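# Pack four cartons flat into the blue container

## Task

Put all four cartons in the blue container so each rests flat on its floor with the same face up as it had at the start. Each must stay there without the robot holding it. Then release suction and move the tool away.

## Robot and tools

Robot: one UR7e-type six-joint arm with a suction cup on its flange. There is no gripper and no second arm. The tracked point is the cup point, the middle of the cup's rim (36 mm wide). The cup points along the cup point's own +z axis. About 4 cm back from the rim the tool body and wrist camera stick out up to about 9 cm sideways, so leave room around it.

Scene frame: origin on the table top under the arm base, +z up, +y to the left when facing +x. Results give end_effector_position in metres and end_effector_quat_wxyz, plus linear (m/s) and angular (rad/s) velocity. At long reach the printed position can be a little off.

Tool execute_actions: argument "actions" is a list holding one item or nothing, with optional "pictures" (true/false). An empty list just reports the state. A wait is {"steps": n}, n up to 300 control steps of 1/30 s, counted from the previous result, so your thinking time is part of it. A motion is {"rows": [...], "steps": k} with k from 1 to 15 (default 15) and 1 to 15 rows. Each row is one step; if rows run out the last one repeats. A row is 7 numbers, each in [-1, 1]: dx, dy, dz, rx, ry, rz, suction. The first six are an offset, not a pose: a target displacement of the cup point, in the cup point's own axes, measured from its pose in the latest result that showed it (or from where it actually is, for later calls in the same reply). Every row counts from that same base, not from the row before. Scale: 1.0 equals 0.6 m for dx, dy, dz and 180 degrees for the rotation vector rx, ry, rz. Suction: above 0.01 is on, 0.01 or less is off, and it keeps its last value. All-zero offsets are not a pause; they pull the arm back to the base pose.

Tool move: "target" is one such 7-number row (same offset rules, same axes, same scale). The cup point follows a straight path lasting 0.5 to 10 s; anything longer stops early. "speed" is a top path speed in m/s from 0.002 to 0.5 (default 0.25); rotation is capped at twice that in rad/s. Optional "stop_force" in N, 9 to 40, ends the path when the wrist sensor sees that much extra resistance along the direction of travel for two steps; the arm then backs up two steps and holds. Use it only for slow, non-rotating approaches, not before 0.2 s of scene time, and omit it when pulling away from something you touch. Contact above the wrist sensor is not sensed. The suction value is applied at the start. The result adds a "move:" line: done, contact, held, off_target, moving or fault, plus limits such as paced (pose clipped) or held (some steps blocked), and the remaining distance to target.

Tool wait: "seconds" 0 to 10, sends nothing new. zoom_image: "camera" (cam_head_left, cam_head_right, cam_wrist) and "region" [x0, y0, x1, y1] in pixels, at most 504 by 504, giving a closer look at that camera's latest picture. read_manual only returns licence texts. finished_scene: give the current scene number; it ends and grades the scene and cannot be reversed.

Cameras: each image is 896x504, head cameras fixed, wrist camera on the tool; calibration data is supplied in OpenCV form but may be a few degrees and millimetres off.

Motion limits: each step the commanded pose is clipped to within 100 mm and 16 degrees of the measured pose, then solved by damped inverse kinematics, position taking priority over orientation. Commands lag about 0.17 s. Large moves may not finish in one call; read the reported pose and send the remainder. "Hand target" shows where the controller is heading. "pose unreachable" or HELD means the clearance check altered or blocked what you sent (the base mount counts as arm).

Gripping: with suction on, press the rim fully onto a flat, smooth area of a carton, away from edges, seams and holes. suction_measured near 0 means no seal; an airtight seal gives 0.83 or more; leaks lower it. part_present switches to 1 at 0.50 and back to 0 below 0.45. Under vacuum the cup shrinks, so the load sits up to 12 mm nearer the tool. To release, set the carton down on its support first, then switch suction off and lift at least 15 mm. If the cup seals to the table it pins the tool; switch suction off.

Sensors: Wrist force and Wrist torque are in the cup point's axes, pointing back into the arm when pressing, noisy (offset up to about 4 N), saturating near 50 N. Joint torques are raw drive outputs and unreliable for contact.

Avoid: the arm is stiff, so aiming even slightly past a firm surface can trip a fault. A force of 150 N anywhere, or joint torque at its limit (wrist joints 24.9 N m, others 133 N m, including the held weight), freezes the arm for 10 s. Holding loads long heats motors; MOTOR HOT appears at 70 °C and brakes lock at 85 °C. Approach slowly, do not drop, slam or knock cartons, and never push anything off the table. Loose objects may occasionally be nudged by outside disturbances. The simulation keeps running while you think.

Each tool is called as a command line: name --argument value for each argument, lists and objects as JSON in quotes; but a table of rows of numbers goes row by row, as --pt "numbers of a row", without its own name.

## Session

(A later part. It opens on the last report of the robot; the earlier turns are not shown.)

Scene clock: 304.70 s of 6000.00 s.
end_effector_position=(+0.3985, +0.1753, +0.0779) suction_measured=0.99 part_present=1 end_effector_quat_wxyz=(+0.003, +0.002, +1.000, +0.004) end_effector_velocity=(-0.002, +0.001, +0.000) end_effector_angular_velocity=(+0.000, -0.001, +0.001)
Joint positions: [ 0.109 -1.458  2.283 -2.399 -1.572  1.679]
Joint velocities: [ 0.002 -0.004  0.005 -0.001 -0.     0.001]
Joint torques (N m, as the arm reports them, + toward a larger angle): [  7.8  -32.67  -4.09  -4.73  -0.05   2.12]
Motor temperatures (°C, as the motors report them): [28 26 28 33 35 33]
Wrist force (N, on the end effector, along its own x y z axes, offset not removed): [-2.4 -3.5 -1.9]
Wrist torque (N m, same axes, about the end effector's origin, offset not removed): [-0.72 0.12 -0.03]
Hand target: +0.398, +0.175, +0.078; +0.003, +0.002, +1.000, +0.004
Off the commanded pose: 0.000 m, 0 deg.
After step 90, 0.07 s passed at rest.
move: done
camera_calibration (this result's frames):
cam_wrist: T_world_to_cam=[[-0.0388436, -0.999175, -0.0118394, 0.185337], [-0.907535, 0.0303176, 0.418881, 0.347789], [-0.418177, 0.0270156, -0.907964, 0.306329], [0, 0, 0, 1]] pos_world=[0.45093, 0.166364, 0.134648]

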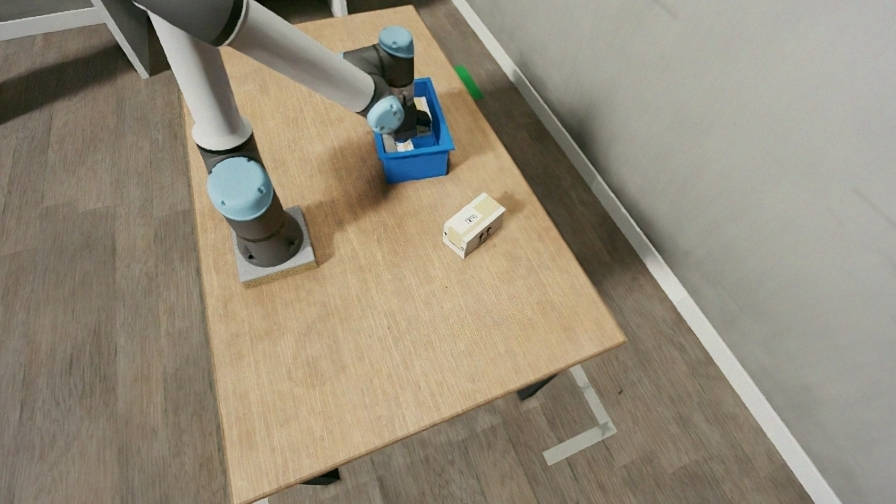

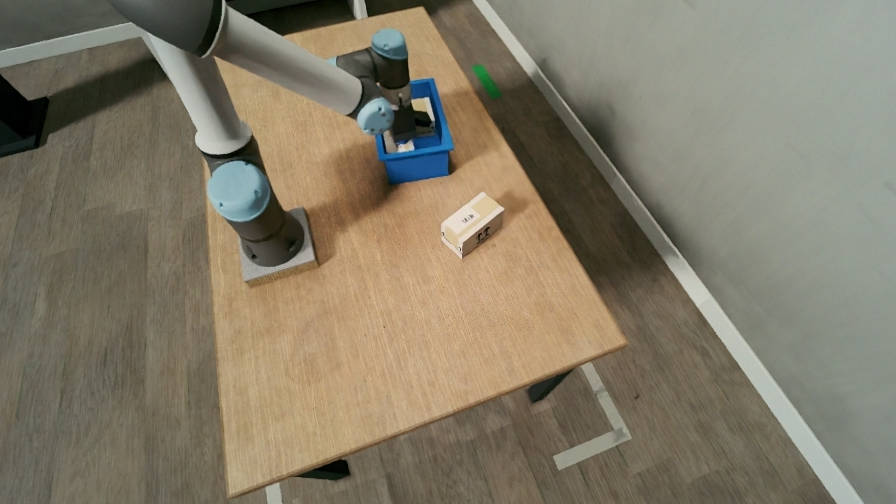

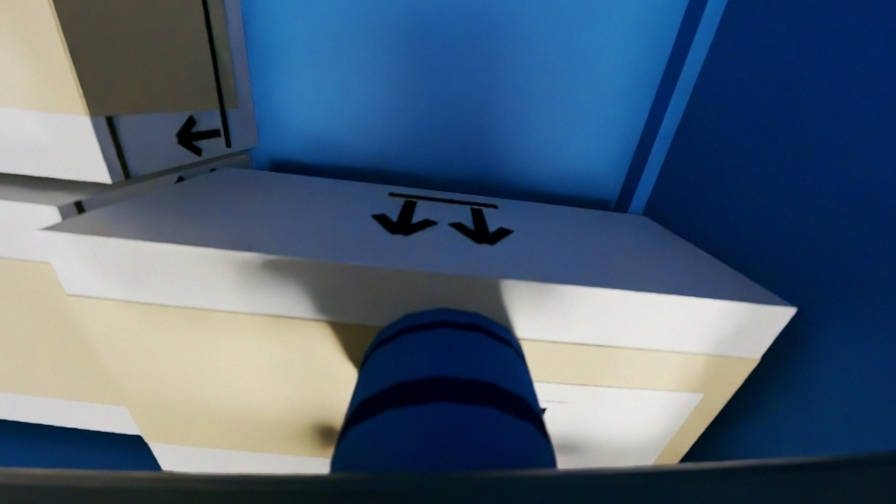

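move --target '[0, 0, 0.0115, 0, 0, 0, 1]' --speed 0.01

move --target '[0, 0, 0.015, 0, 0, 0, 1]' --speed 0.003 --stop_force 9

Scene clock: 311.90 s of 6000.00 s.
end_effector_position=(+0.3985, +0.1753, +0.0712) suction_measured=0.99 part_present=1 end_effector_quat_wxyz=(+0.003, +0.002, +1.000, +0.004) end_effector_velocity=(-0.001, +0.000, -0.003) end_effector_angular_velocity=(-0.000, +0.001, +0.001)
Joint positions: [ 0.109 -1.443  2.29  -2.421 -1.572  1.679]
Joint velocities: [ 0.     0.006  0.003 -0.008 -0.    -0.001]
Joint torques (N m, as the arm reports them, + toward a larger angle): [ -7.2  -15.48  -4.83  -4.63  -1.54  -2.09]
Motor temperatures (°C, as the motors report them): [28 26 28 34 35 33]
Wrist force (N, on the end effector, along its own x y z axes, offset not removed): [-0.9 1.0 3.1]
Wrist torque (N m, same axes, about the end effector's origin, offset not removed): [-0.02 0.00 -0.09]
Hand target: +0.399, +0.175, +0.071; +0.003, +0.002, +1.000, +0.004
Off the commanded pose: 0.000 m, 0 deg.
After step 90, 3.30 s passed at rest.
move: done
camera_calibration (this result's frames):
cam_wrist: T_world_to_cam=[[-0.0388198, -0.999177, -0.0118001, 0.185302], [-0.907529, 0.0303121, 0.418893, 0.350577], [-0.418191, 0.0269703, -0.907959, 0.30031], [0, 0, 0, 1]] pos_world=[0.450939, 0.166423, 0.128002]

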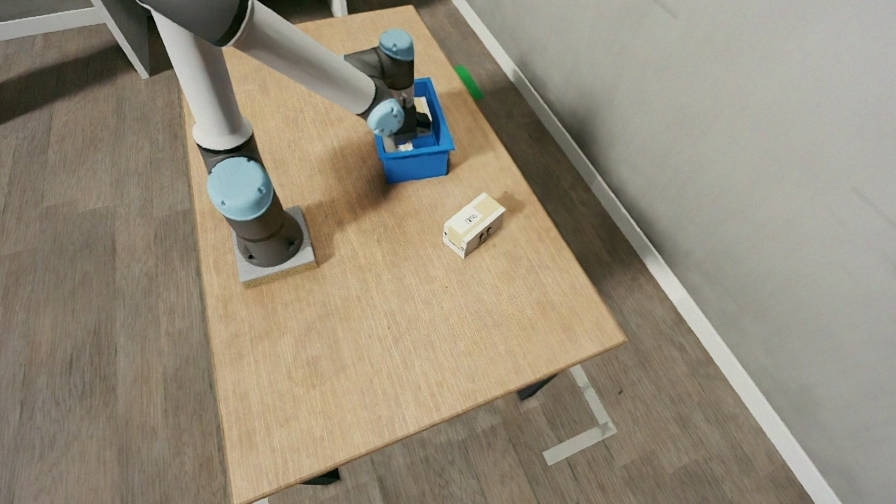

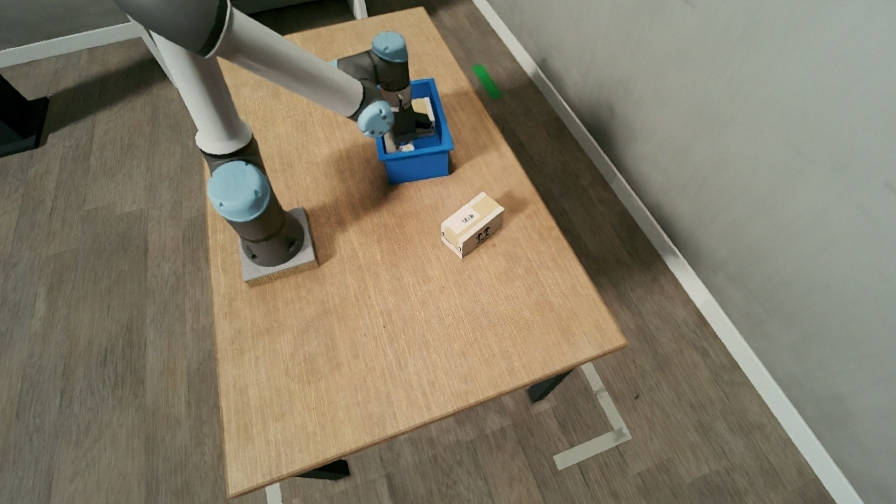

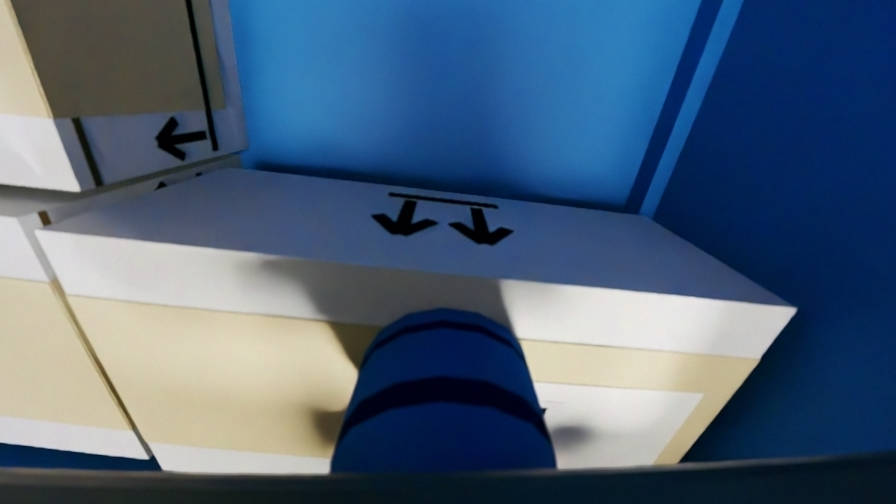

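Scene clock: 315.13 s of 6000.00 s.
end_effector_position=(+0.3985, +0.1754, +0.0623) suction_measured=0.99 part_present=1 end_effector_quat_wxyz=(+0.003, +0.002, +1.000, +0.004) end_effector_velocity=(-0.000, -0.000, -0.001) end_effector_angular_velocity=(-0.000, +0.000, +0.001)
Joint positions: [ 0.109 -1.421  2.298 -2.451 -1.572  1.679]
Joint velocities: [-0.     0.002  0.001 -0.002 -0.    -0.001]
Joint torques (N m, as the arm reports them, + toward a larger angle): [  0.86 -15.52  -3.1   -4.59  -1.22  -1.21]
Motor temperatures (°C, as the motors report them): [28 26 28 34 35 33]
Wrist force (N, on the end effector, along its own x y z axes, offset not removed): [-3.0 4.7 3.6]
Wrist torque (N m, same axes, about the end effector's origin, offset not removed): [0.57 0.16 -0.20]
Hand target: +0.399, +0.175, +0.062; +0.003, +0.002, +1.000, +0.004
Off the commanded pose: 0.000 m, 0 deg.
move: done
camera_calibration (this result's frames):
cam_wrist: T_world_to_cam=[[-0.0388245, -0.999176, -0.011799, 0.185267], [-0.907527, 0.0303166, 0.418899, 0.354348], [-0.418196, 0.0269715, -0.907956, 0.292213], [0, 0, 0, 1]] pos_world=[0.450976, 0.16649, 0.119067]

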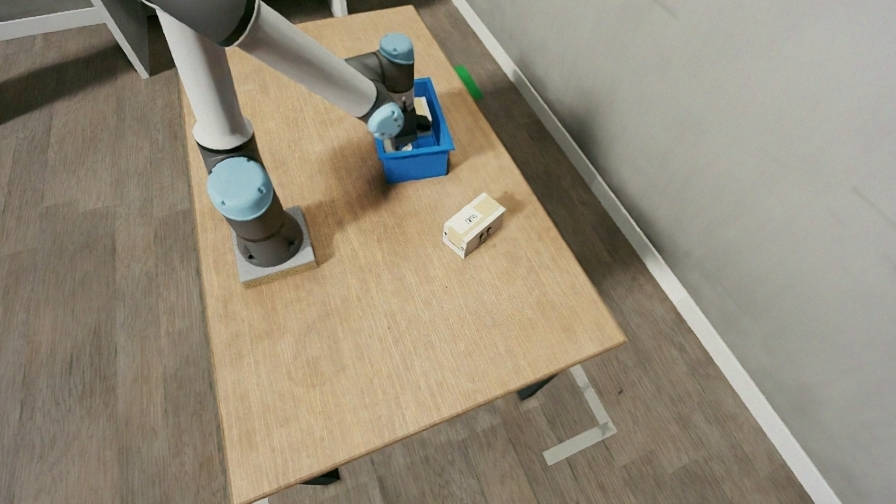

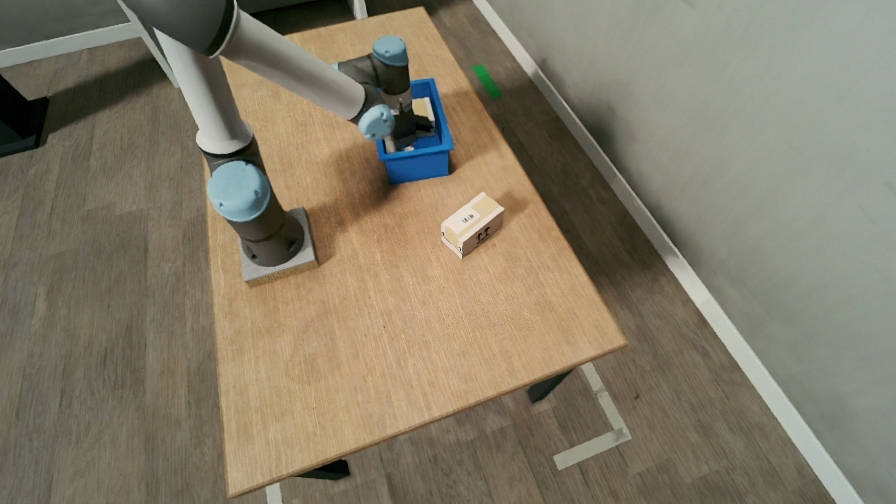

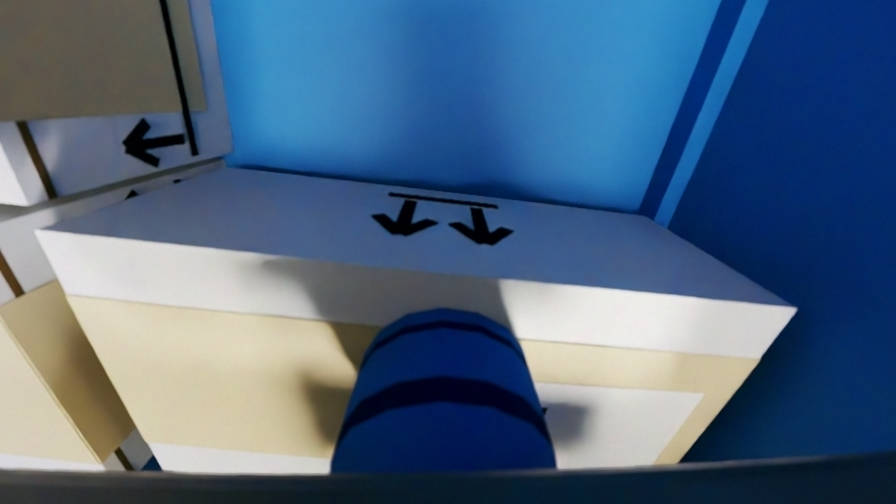

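move --target '[0, 0, 0.0117, 0, 0, 0, 1]' --speed 0.003 --stop_force 9

Scene clock: 321.07 s of 6000.00 s.
end_effector_position=(+0.3986, +0.1754, +0.0556) suction_measured=0.99 part_present=1 end_effector_quat_wxyz=(+0.003, +0.002, +1.000, +0.004) end_effector_velocity=(-0.000, +0.000, +0.001) end_effector_angular_velocity=(-0.000, +0.002, -0.000)
Joint positions: [ 0.109 -1.405  2.305 -2.474 -1.572  1.679]
Joint velocities: [ 0.    -0.002 -0.001  0.005  0.     0.   ]
Joint torques (N m, as the arm reports them, + toward a larger angle): [  6.05 -23.04  -5.72   0.09  -1.14  -0.54]
Motor temperatures (°C, as the motors report them): [28 26 28 34 35 33]
Wrist force (N, on the end effector, along its own x y z axes, offset not removed): [5.4 3.4 -20.7]
Wrist torque (N m, same axes, about the end effector's origin, offset not removed): [0.69 -0.36 -0.03]
Hand target: +0.399, +0.175, +0.056; +0.003, +0.002, +1.000, +0.004
Off the commanded pose: 0.000 m, 0 deg.
After step 90, 0.33 s passed at rest.
move: contact
camera_calibration (this result's frames):
cam_wrist: T_world_to_cam=[[-0.0388241, -0.999176, -0.0118108, 0.185244], [-0.907561, 0.0303135, 0.418825, 0.35722], [-0.418122, 0.0269795, -0.90799, 0.286097], [0, 0, 0, 1]] pos_world=[0.451014, 0.166544, 0.112349]

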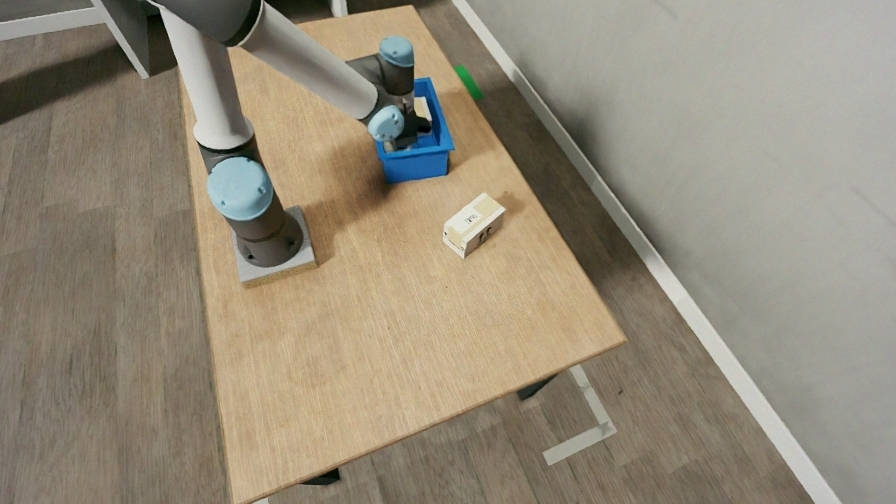

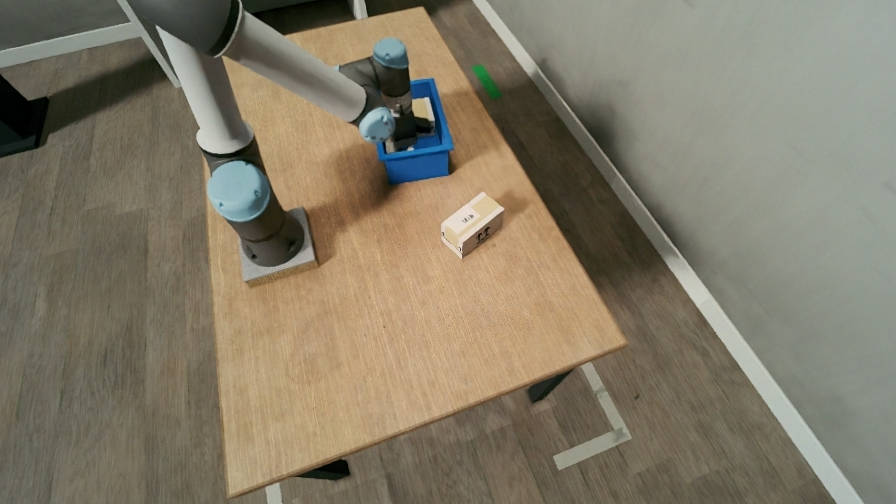

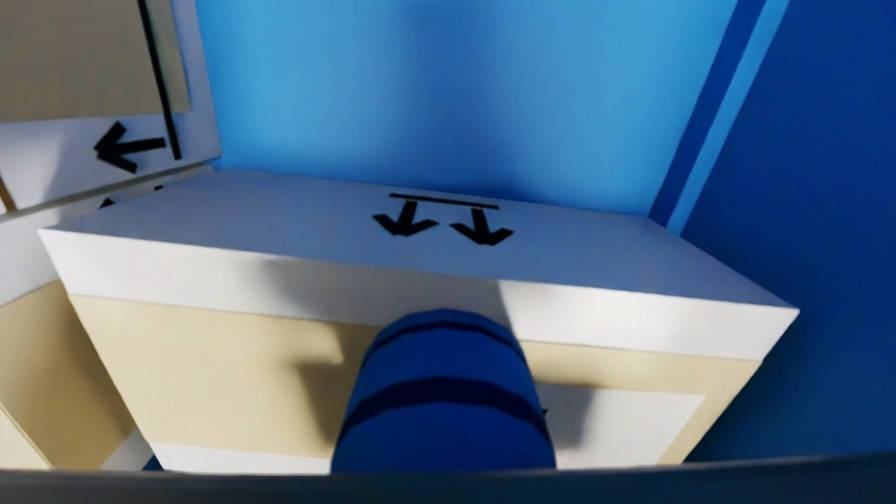

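Contact at cup z≈0.056 with a reading of −20.7 N. I'll release now and lift straight up before the press builds any further.

move --target '[0, 0, -0.2, 0, 0, 0, 0]' --speed 0.1

Scene clock: 324.67 s of 6000.00 s.
end_effector_position=(+0.3981, +0.1745, +0.1754) suction_measured=0.00 part_present=0 end_effector_quat_wxyz=(+0.003, +0.002, +1.000, +0.004) end_effector_velocity=(-0.000, +0.000, +0.003) end_effector_angular_velocity=(-0.000, +0.000, +0.001)
Joint positions: [ 0.109 -1.637  2.149 -2.087 -1.572  1.679]
Joint velocities: [ 0.    -0.003 -0.005  0.009  0.    -0.001]
Joint torques (N m, as the arm reports them, + toward a larger angle): [ -7.   -24.38 -36.44  -0.19  -1.51  -2.13]
Motor temperatures (°C, as the motors report them): [28 26 28 34 35 33]
Wrist force (N, on the end effector, along its own x y z axes, offset not removed): [-1.2 1.3 -3.8]
Wrist torque (N m, same axes, about the end effector's origin, offset not removed): [0.09 0.09 0.02]
Hand target: +0.398, +0.174, +0.176; +0.003, +0.002, +1.000, +0.004
Off the commanded pose: 0.000 m, 0 deg.
move: done
camera_calibration (this result's frames):
cam_wrist: T_world_to_cam=[[-0.0387894, -0.999177, -0.0118238, 0.185708], [-0.907599, 0.030279, 0.418745, 0.306629], [-0.418042, 0.0269741, -0.908027, 0.394696], [0, 0, 0, 1]] pos_world=[0.450499, 0.165624, 0.232191]

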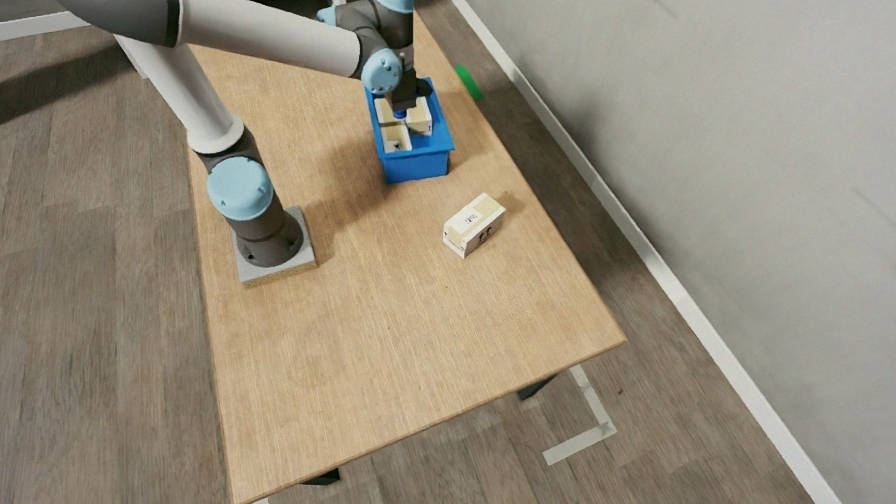

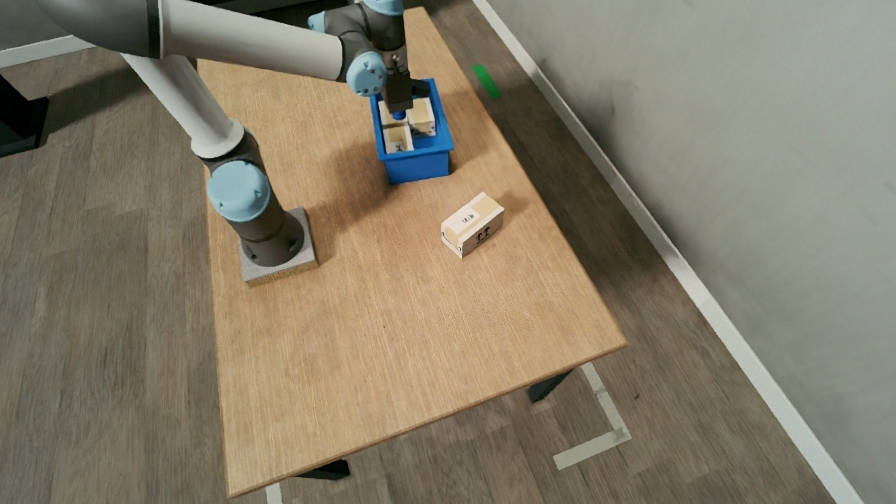

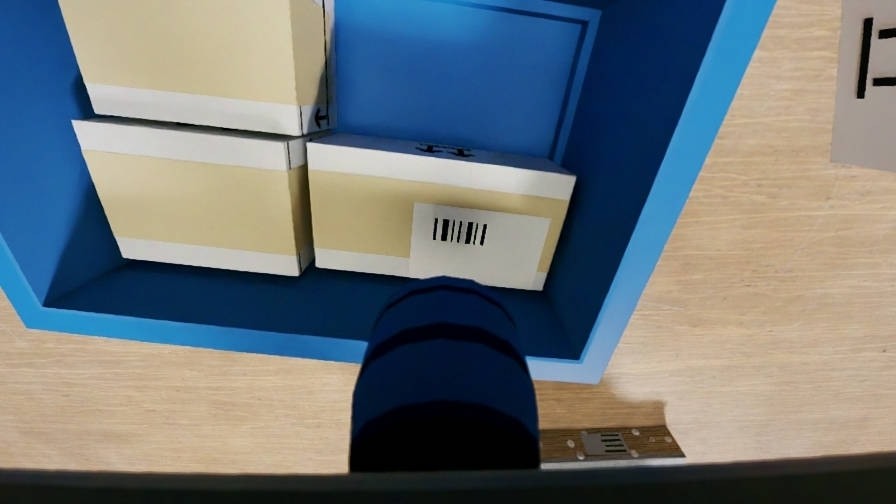

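M3 is placed. The wrist image suggests there's still a gap of roughly 1 cm to the −w wall, so I can't assume the slot is big enough. To insert M4 the tool has to turn about 171° so the camera side faces M3 and not a wall. I'll make that turn now and use the new view to measure the slot.

move --target '[0, 0, -0.06, 0, 0, -0.951, 0]' --speed 0.25

Scene clock: 350.97 s of 6000.00 s.
end_effector_position=(+0.3979, +0.1742, +0.2114) suction_measured=0.00 part_present=0 end_effector_quat_wxyz=(-0.004, +0.997, -0.080, +0.003) end_effector_velocity=(+0.000, -0.000, -0.000) end_effector_angular_velocity=(+0.001, +0.001, +0.015)
Joint positions: [ 0.109 -1.681  2.086 -1.98  -1.572 -1.307]
Joint velocities: [-0.002  0.    -0.     0.001  0.001 -0.017]
Joint torques (N m, as the arm reports them, + toward a larger angle): [ -9.17 -25.37 -36.07  -0.66   2.45  -1.98]
Motor temperatures (°C, as the motors report them): [28 26 28 34 35 33]
Wrist force (N, on the end effector, along its own x y z axes, offset not removed): [-5.3 5.5 -3.4]
Wrist torque (N m, same axes, about the end effector's origin, offset not removed): [0.60 0.84 -0.01]
Hand target: +0.398, +0.174, +0.211; -0.004, +0.997, -0.079, +0.003
Off the commanded pose: 0.000 m, 0 deg.
After step 90, 16.80 s passed at rest.
move: done
camera_calibration (this result's frames):
cam_wrist: T_world_to_cam=[[0.193273, 0.981138, 0.00366221, -0.254821], [0.886433, -0.176215, 0.428001, -0.388417], [0.420574, -0.0794748, -0.903771, 0.111293], [0, 0, 0, 1]] pos_world=[0.346749, 0.190415, 0.26776]

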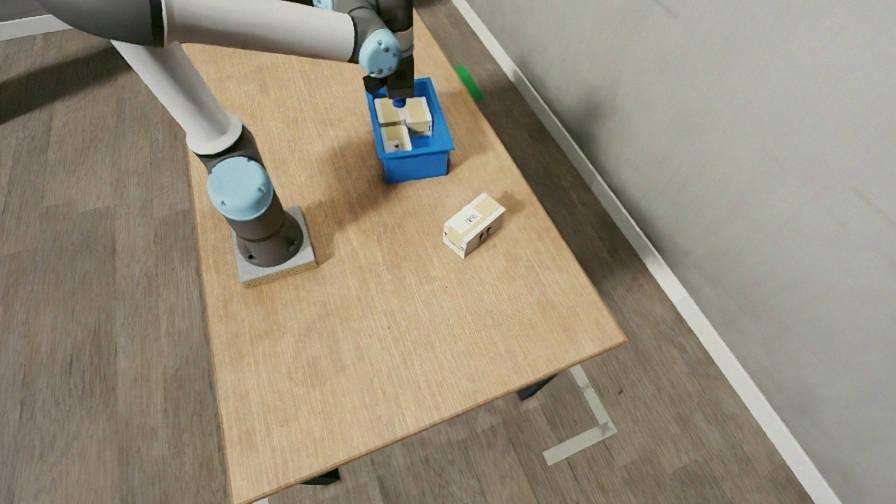

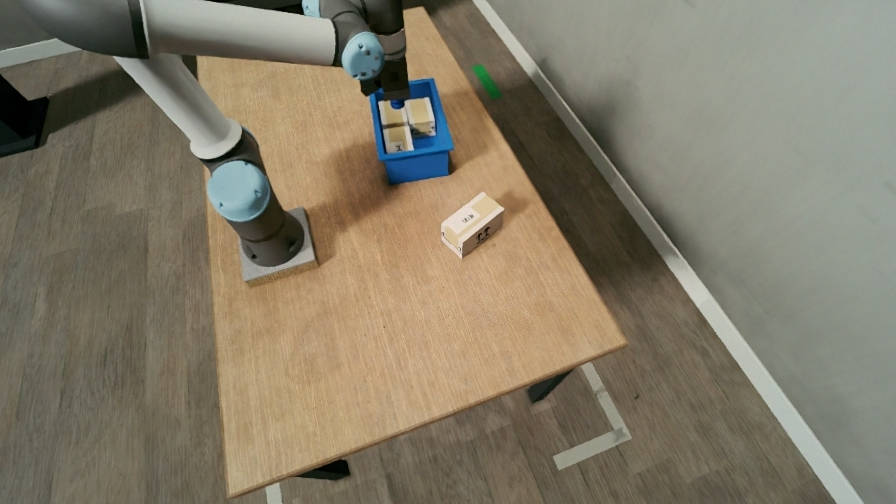

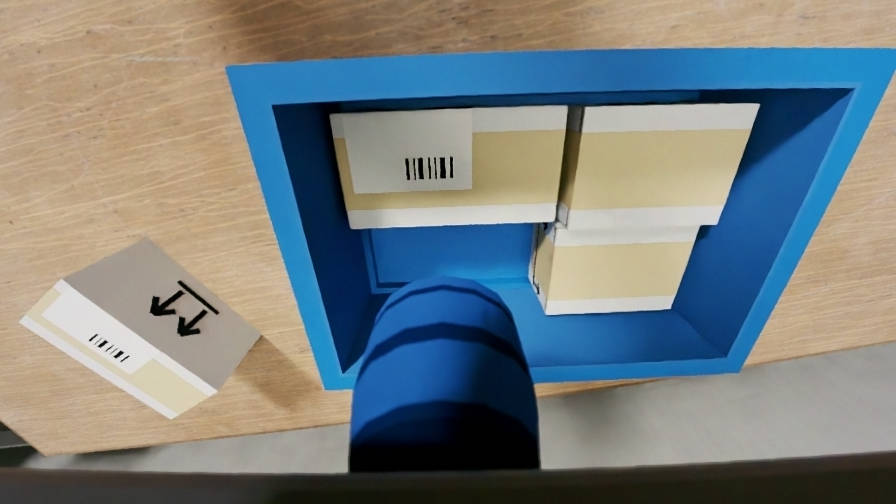

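zoom_image --camera "cam_wrist" --region '[300, 180, 600, 330]'

Region (300, 180, 600, 330) of cam_wrist's 896x504 image, scaled by 1.680, with more detail than that image has.

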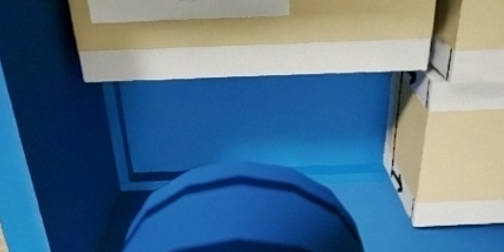

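The close-up changes my slot estimate. The flat floor seems to end at an inner line about 1 cm in from each wall.

| Slot dimension | Slot size | M4 size (if same type as M3) | Spare room |
|---|---|---|---|
| Length | about 0.148 m | about 0.144 m | about 4 mm |
| Width | about 0.080 m | about 0.074 m | about 6 mm |

M3 is already within about 4 mm of the −w wall, so there's nothing more to gain on that side. I'll shift M1 toward +u to gain length.

zoom_image --camera "cam_wrist" --region '[500, 80, 800, 330]'

Region (500, 80, 800, 330) of cam_wrist's 896x504 image, scaled by 1.680, with more detail than that image has.

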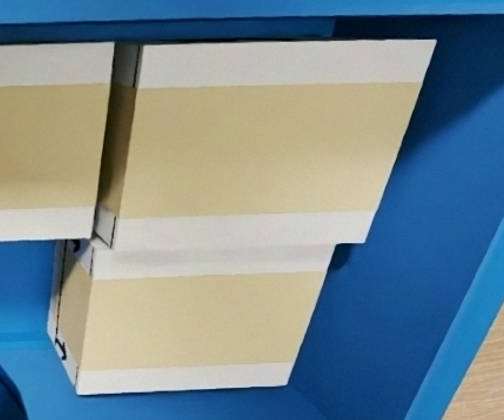

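move --target '[0.0963, -0.2116, 0.1357, 0, 0, 0, 0]' --speed 0.15

Scene clock: 464.30 s of 6000.00 s.
end_effector_position=(+0.4754, +0.2911, +0.1312) suction_measured=0.00 part_present=0 end_effector_quat_wxyz=(-0.004, +0.997, -0.080, +0.003) end_effector_velocity=(+0.001, +0.002, -0.001) end_effector_angular_velocity=(-0.000, -0.000, +0.002)
Joint positions: [ 0.314 -1.29   1.891 -2.176 -1.572 -1.102]
Joint velocities: [ 0.004  0.005 -0.005 -0.001 -0.     0.001]
Joint torques (N m, as the arm reports them, + toward a larger angle): [  8.16 -23.1  -35.89  -4.35  -2.53   2.41]
Motor temperatures (°C, as the motors report them): [28 26 28 34 35 33]
Wrist force (N, on the end effector, along its own x y z axes, offset not removed): [-1.4 0.0 -2.0]
Wrist torque (N m, same axes, about the end effector's origin, offset not removed): [-0.14 -0.01 -0.07]
Hand target: +0.476, +0.291, +0.131; -0.004, +0.997, -0.080, +0.003
Off the commanded pose: 0.000 m, 0 deg.
After step 90, 108.67 s passed at rest.
move: done
camera_calibration (this result's frames):
cam_wrist: T_world_to_cam=[[0.193252, 0.981139, 0.00453232, -0.38422], [0.886411, -0.176571, 0.4279, -0.402062], [0.420629, -0.0786751, -0.903815, 0.0152673], [0, 0, 0, 1]] pos_world=[0.424222, 0.307182, 0.187583]

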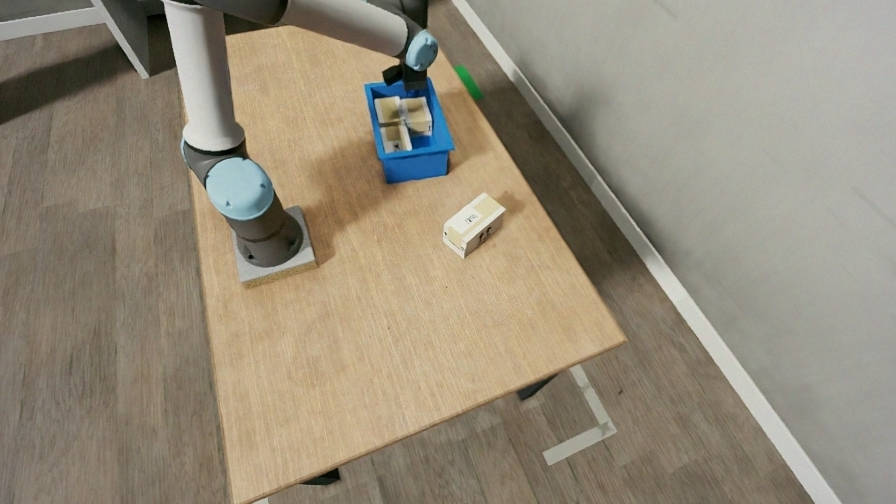

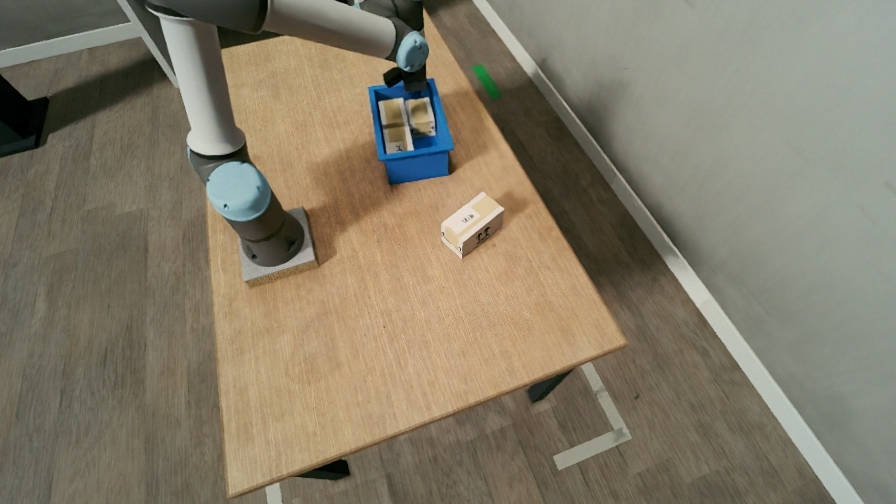

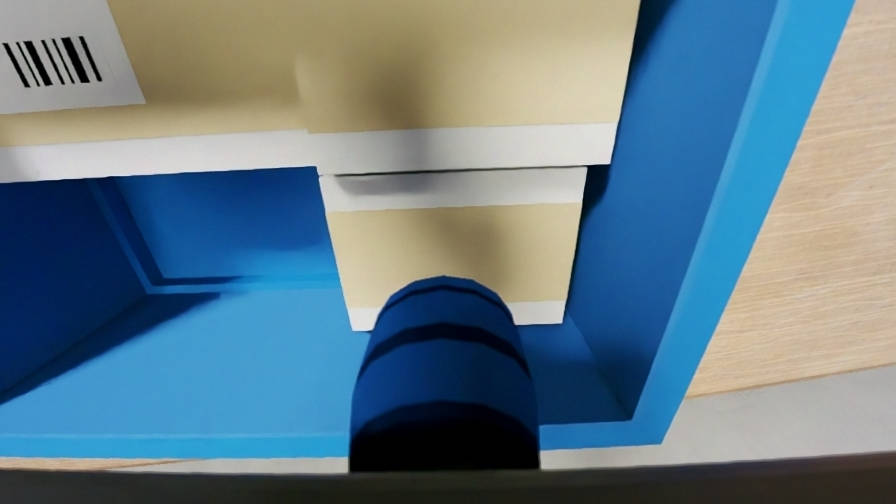

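move --target '[0, 0, 0.06, 0, 0, 0, 1]' --speed 0.05

Scene clock: 473.57 s of 6000.00 s.
end_effector_position=(+0.4755, +0.2914, +0.0955) suction_measured=0.00 part_present=0 end_effector_quat_wxyz=(-0.004, +0.997, -0.080, +0.003) end_effector_velocity=(+0.001, -0.001, -0.002) end_effector_angular_velocity=(+0.000, -0.001, -0.002)
Joint positions: [ 0.314 -1.236  1.929 -2.268 -1.572 -1.102]
Joint velocities: [-0.002  0.004  0.002 -0.008 -0.     0.   ]
Joint torques (N m, as the arm reports them, + toward a larger angle): [ -8.22 -26.31  -5.01  -4.22  -1.91  -2.33]
Motor temperatures (°C, as the motors report them): [28 26 28 34 35 33]
Wrist force (N, on the end effector, along its own x y z axes, offset not removed): [-1.8 2.3 -3.5]
Wrist torque (N m, same axes, about the end effector's origin, offset not removed): [0.38 0.10 -0.09]
Hand target: +0.476, +0.291, +0.095; -0.004, +0.997, -0.080, +0.003
Off the commanded pose: 0.000 m, 0 deg.
After step 90, 5.13 s passed at rest.
move: done
camera_calibration (this result's frames):
cam_wrist: T_world_to_cam=[[0.19325, 0.981139, 0.00449743, -0.38436], [0.886421, -0.176555, 0.427886, -0.386844], [0.42061, -0.0787023, -0.903821, -0.0170611], [0, 0, 0, 1]] pos_world=[0.42436, 0.307469, 0.151834]

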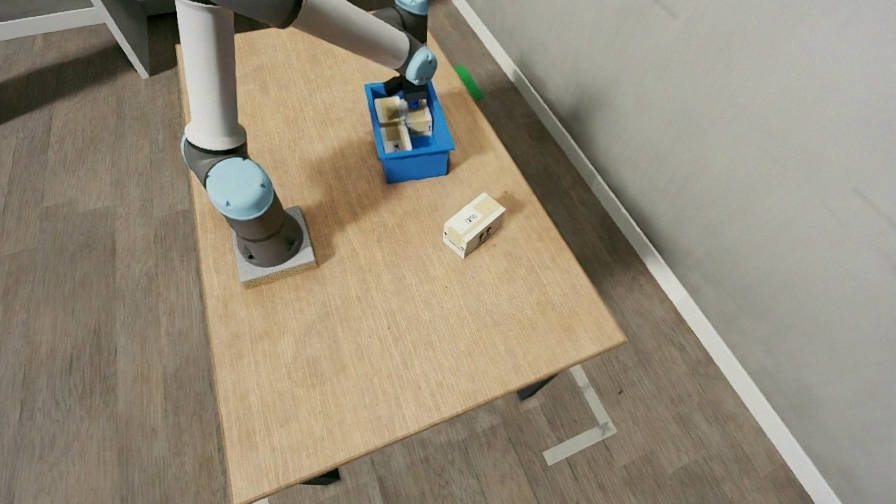

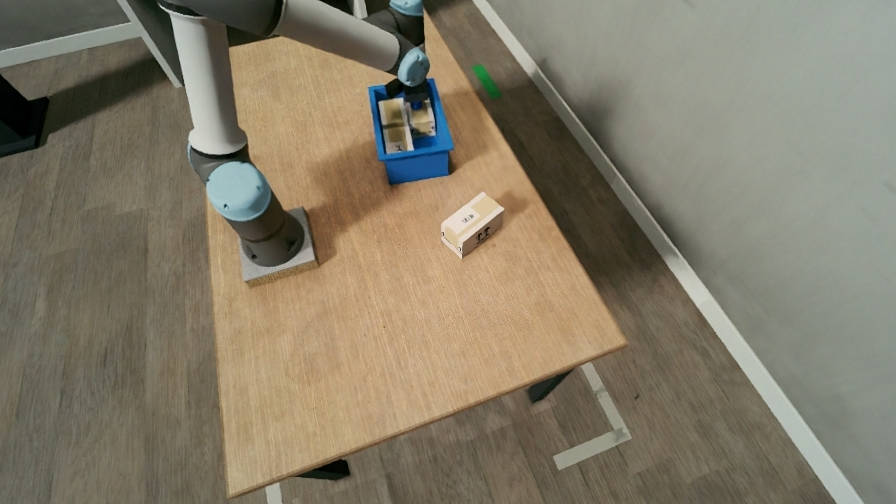

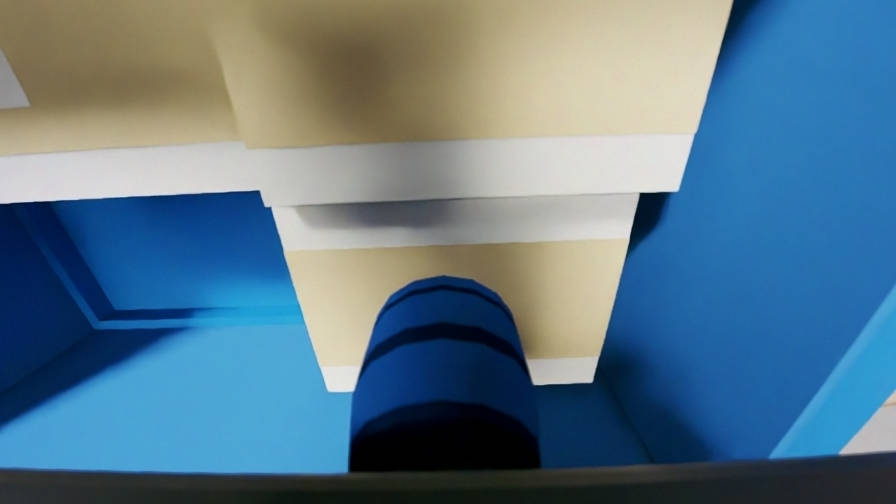

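move --target '[0, 0, 0.02, 0, 0, 0, 1]' --speed 0.008 --stop_force 9

Scene clock: 476.53 s of 6000.00 s.
end_effector_position=(+0.4756, +0.2914, +0.0837) suction_measured=0.00 part_present=0 end_effector_quat_wxyz=(-0.004, +0.997, -0.080, +0.003) end_effector_velocity=(-0.000, -0.001, -0.002) end_effector_angular_velocity=(-0.000, +0.001, -0.001)
Joint positions: [ 0.314 -1.217  1.94  -2.298 -1.572 -1.102]
Joint velocities: [-0.001  0.004  0.003 -0.005  0.     0.   ]
Joint torques (N m, as the arm reports them, + toward a larger angle): [ -7.41 -26.45  -6.68  -4.19  -0.38  -2.3 ]
Motor temperatures (°C, as the motors report them): [28 26 28 34 35 33]
Wrist force (N, on the end effector, along its own x y z axes, offset not removed): [-1.4 0.3 0.7]
Wrist torque (N m, same axes, about the end effector's origin, offset not removed): [0.17 0.24 -0.16]
Hand target: +0.476, +0.291, +0.083; -0.004, +0.997, -0.080, +0.003
Off the commanded pose: 0.000 m, 0 deg.
move: done
camera_calibration (this result's frames):
cam_wrist: T_world_to_cam=[[0.19325, 0.981139, 0.00449125, -0.384409], [0.886426, -0.176553, 0.427875, -0.381818], [0.420598, -0.0787058, -0.903827, -0.0277364], [0, 0, 0, 1]] pos_world=[0.424406, 0.307565, 0.140028]

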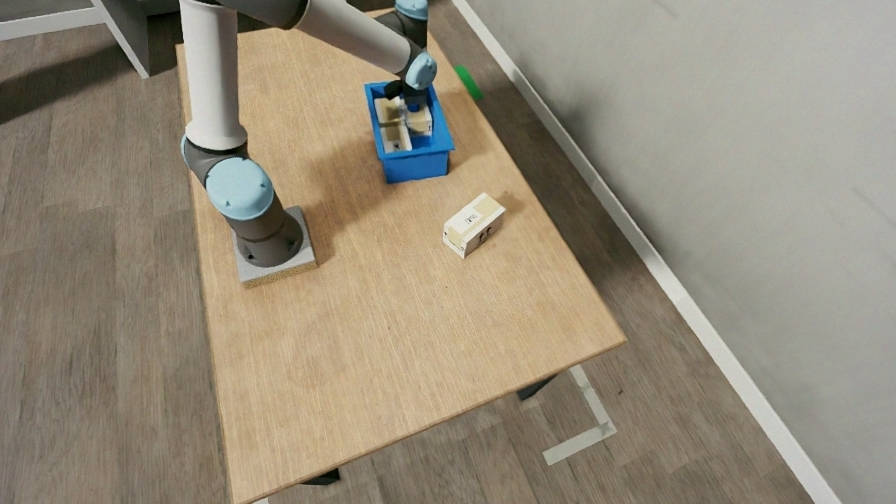

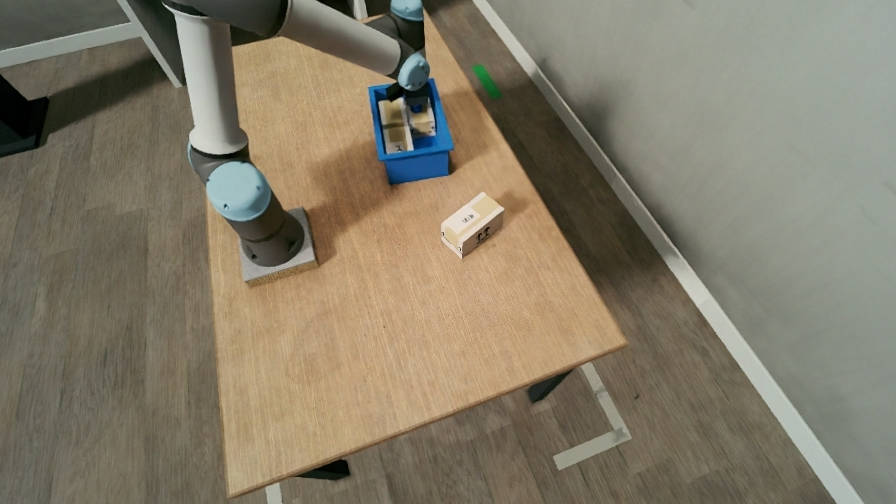

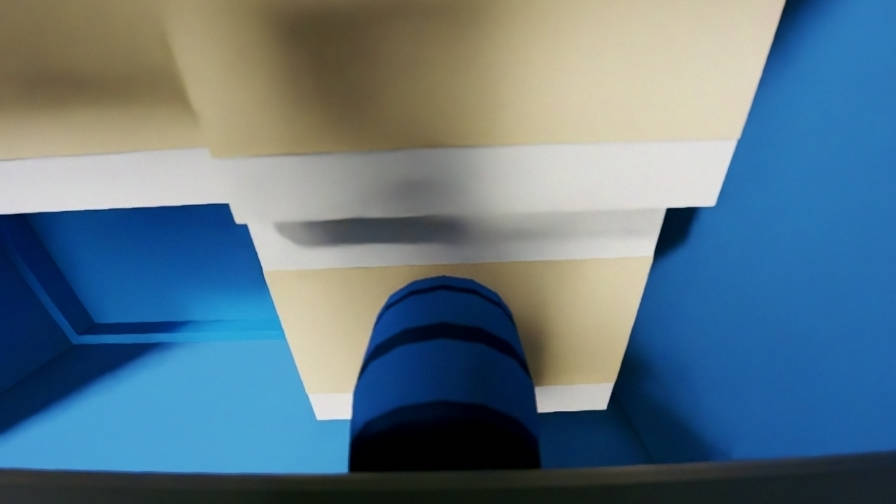

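Still no seal at z=0.084, so M1 is shorter than the short carton in scene 1. I'll keep descending slowly, with the force guard on.

move --target '[0, 0, 0.02, 0, 0, 0, 1]' --speed 0.008 --stop_force 9

Scene clock: 481.47 s of 6000.00 s.
end_effector_position=(+0.4756, +0.2915, +0.0719) suction_measured=0.98 part_present=1 end_effector_quat_wxyz=(-0.004, +0.997, -0.080, +0.003) end_effector_velocity=(-0.000, +0.000, -0.002) end_effector_angular_velocity=(+0.000, -0.000, +0.001)
Joint positions: [ 0.314 -1.197  1.95  -2.328 -1.572 -1.102]
Joint velocities: [ 0.001  0.003  0.002 -0.005 -0.    -0.   ]
Joint torques (N m, as the arm reports them, + toward a larger angle): [ -8.69 -29.25  -6.37  -4.45  -0.52  -2.13]
Motor temperatures (°C, as the motors report them): [28 26 28 34 35 33]
Wrist force (N, on the end effector, along its own x y z axes, offset not removed): [-1.3 2.2 3.5]
Wrist torque (N m, same axes, about the end effector's origin, offset not removed): [0.30 0.37 -0.14]
Hand target: +0.476, +0.292, +0.072; -0.004, +0.997, -0.080, +0.003
Off the commanded pose: 0.000 m, 0 deg.
After step 90, 0.23 s passed at rest.
move: done
camera_calibration (this result's frames):
cam_wrist: T_world_to_cam=[[0.193254, 0.981139, 0.0044768, -0.384455], [0.886438, -0.176553, 0.427852, -0.376788], [0.420572, -0.0787157, -0.903838, -0.0384074], [0, 0, 0, 1]] pos_world=[0.42445, 0.307658, 0.128217]

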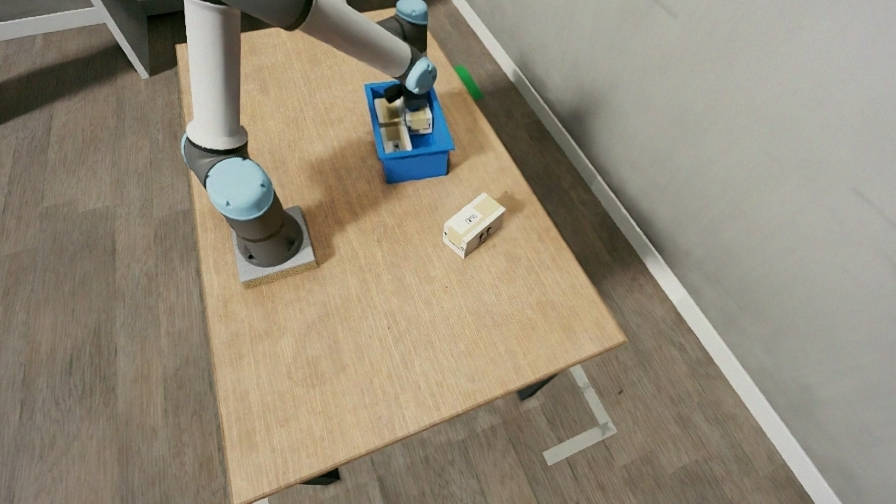

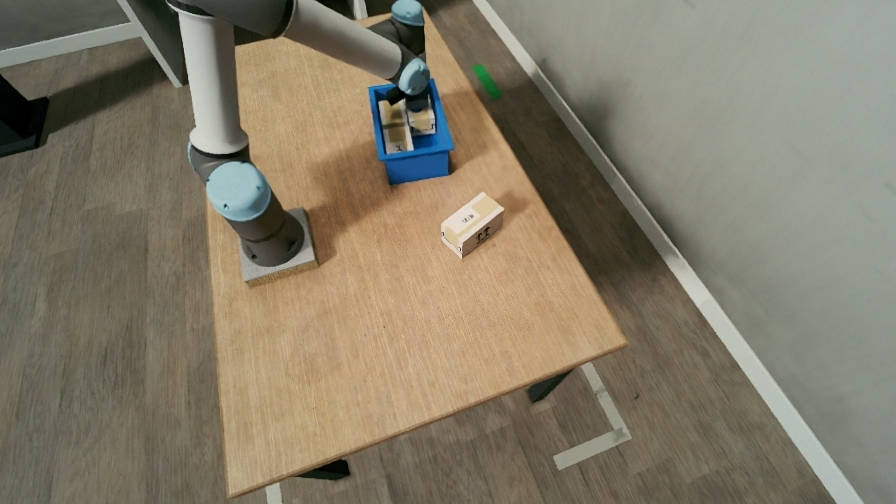

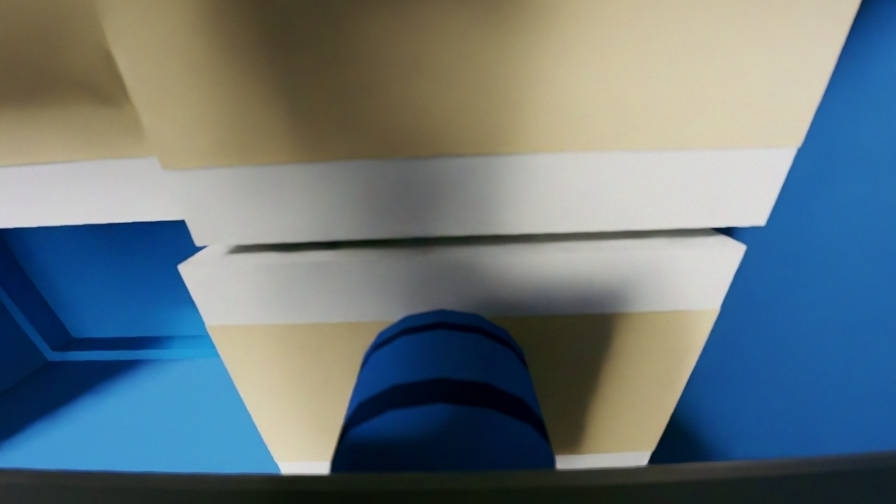

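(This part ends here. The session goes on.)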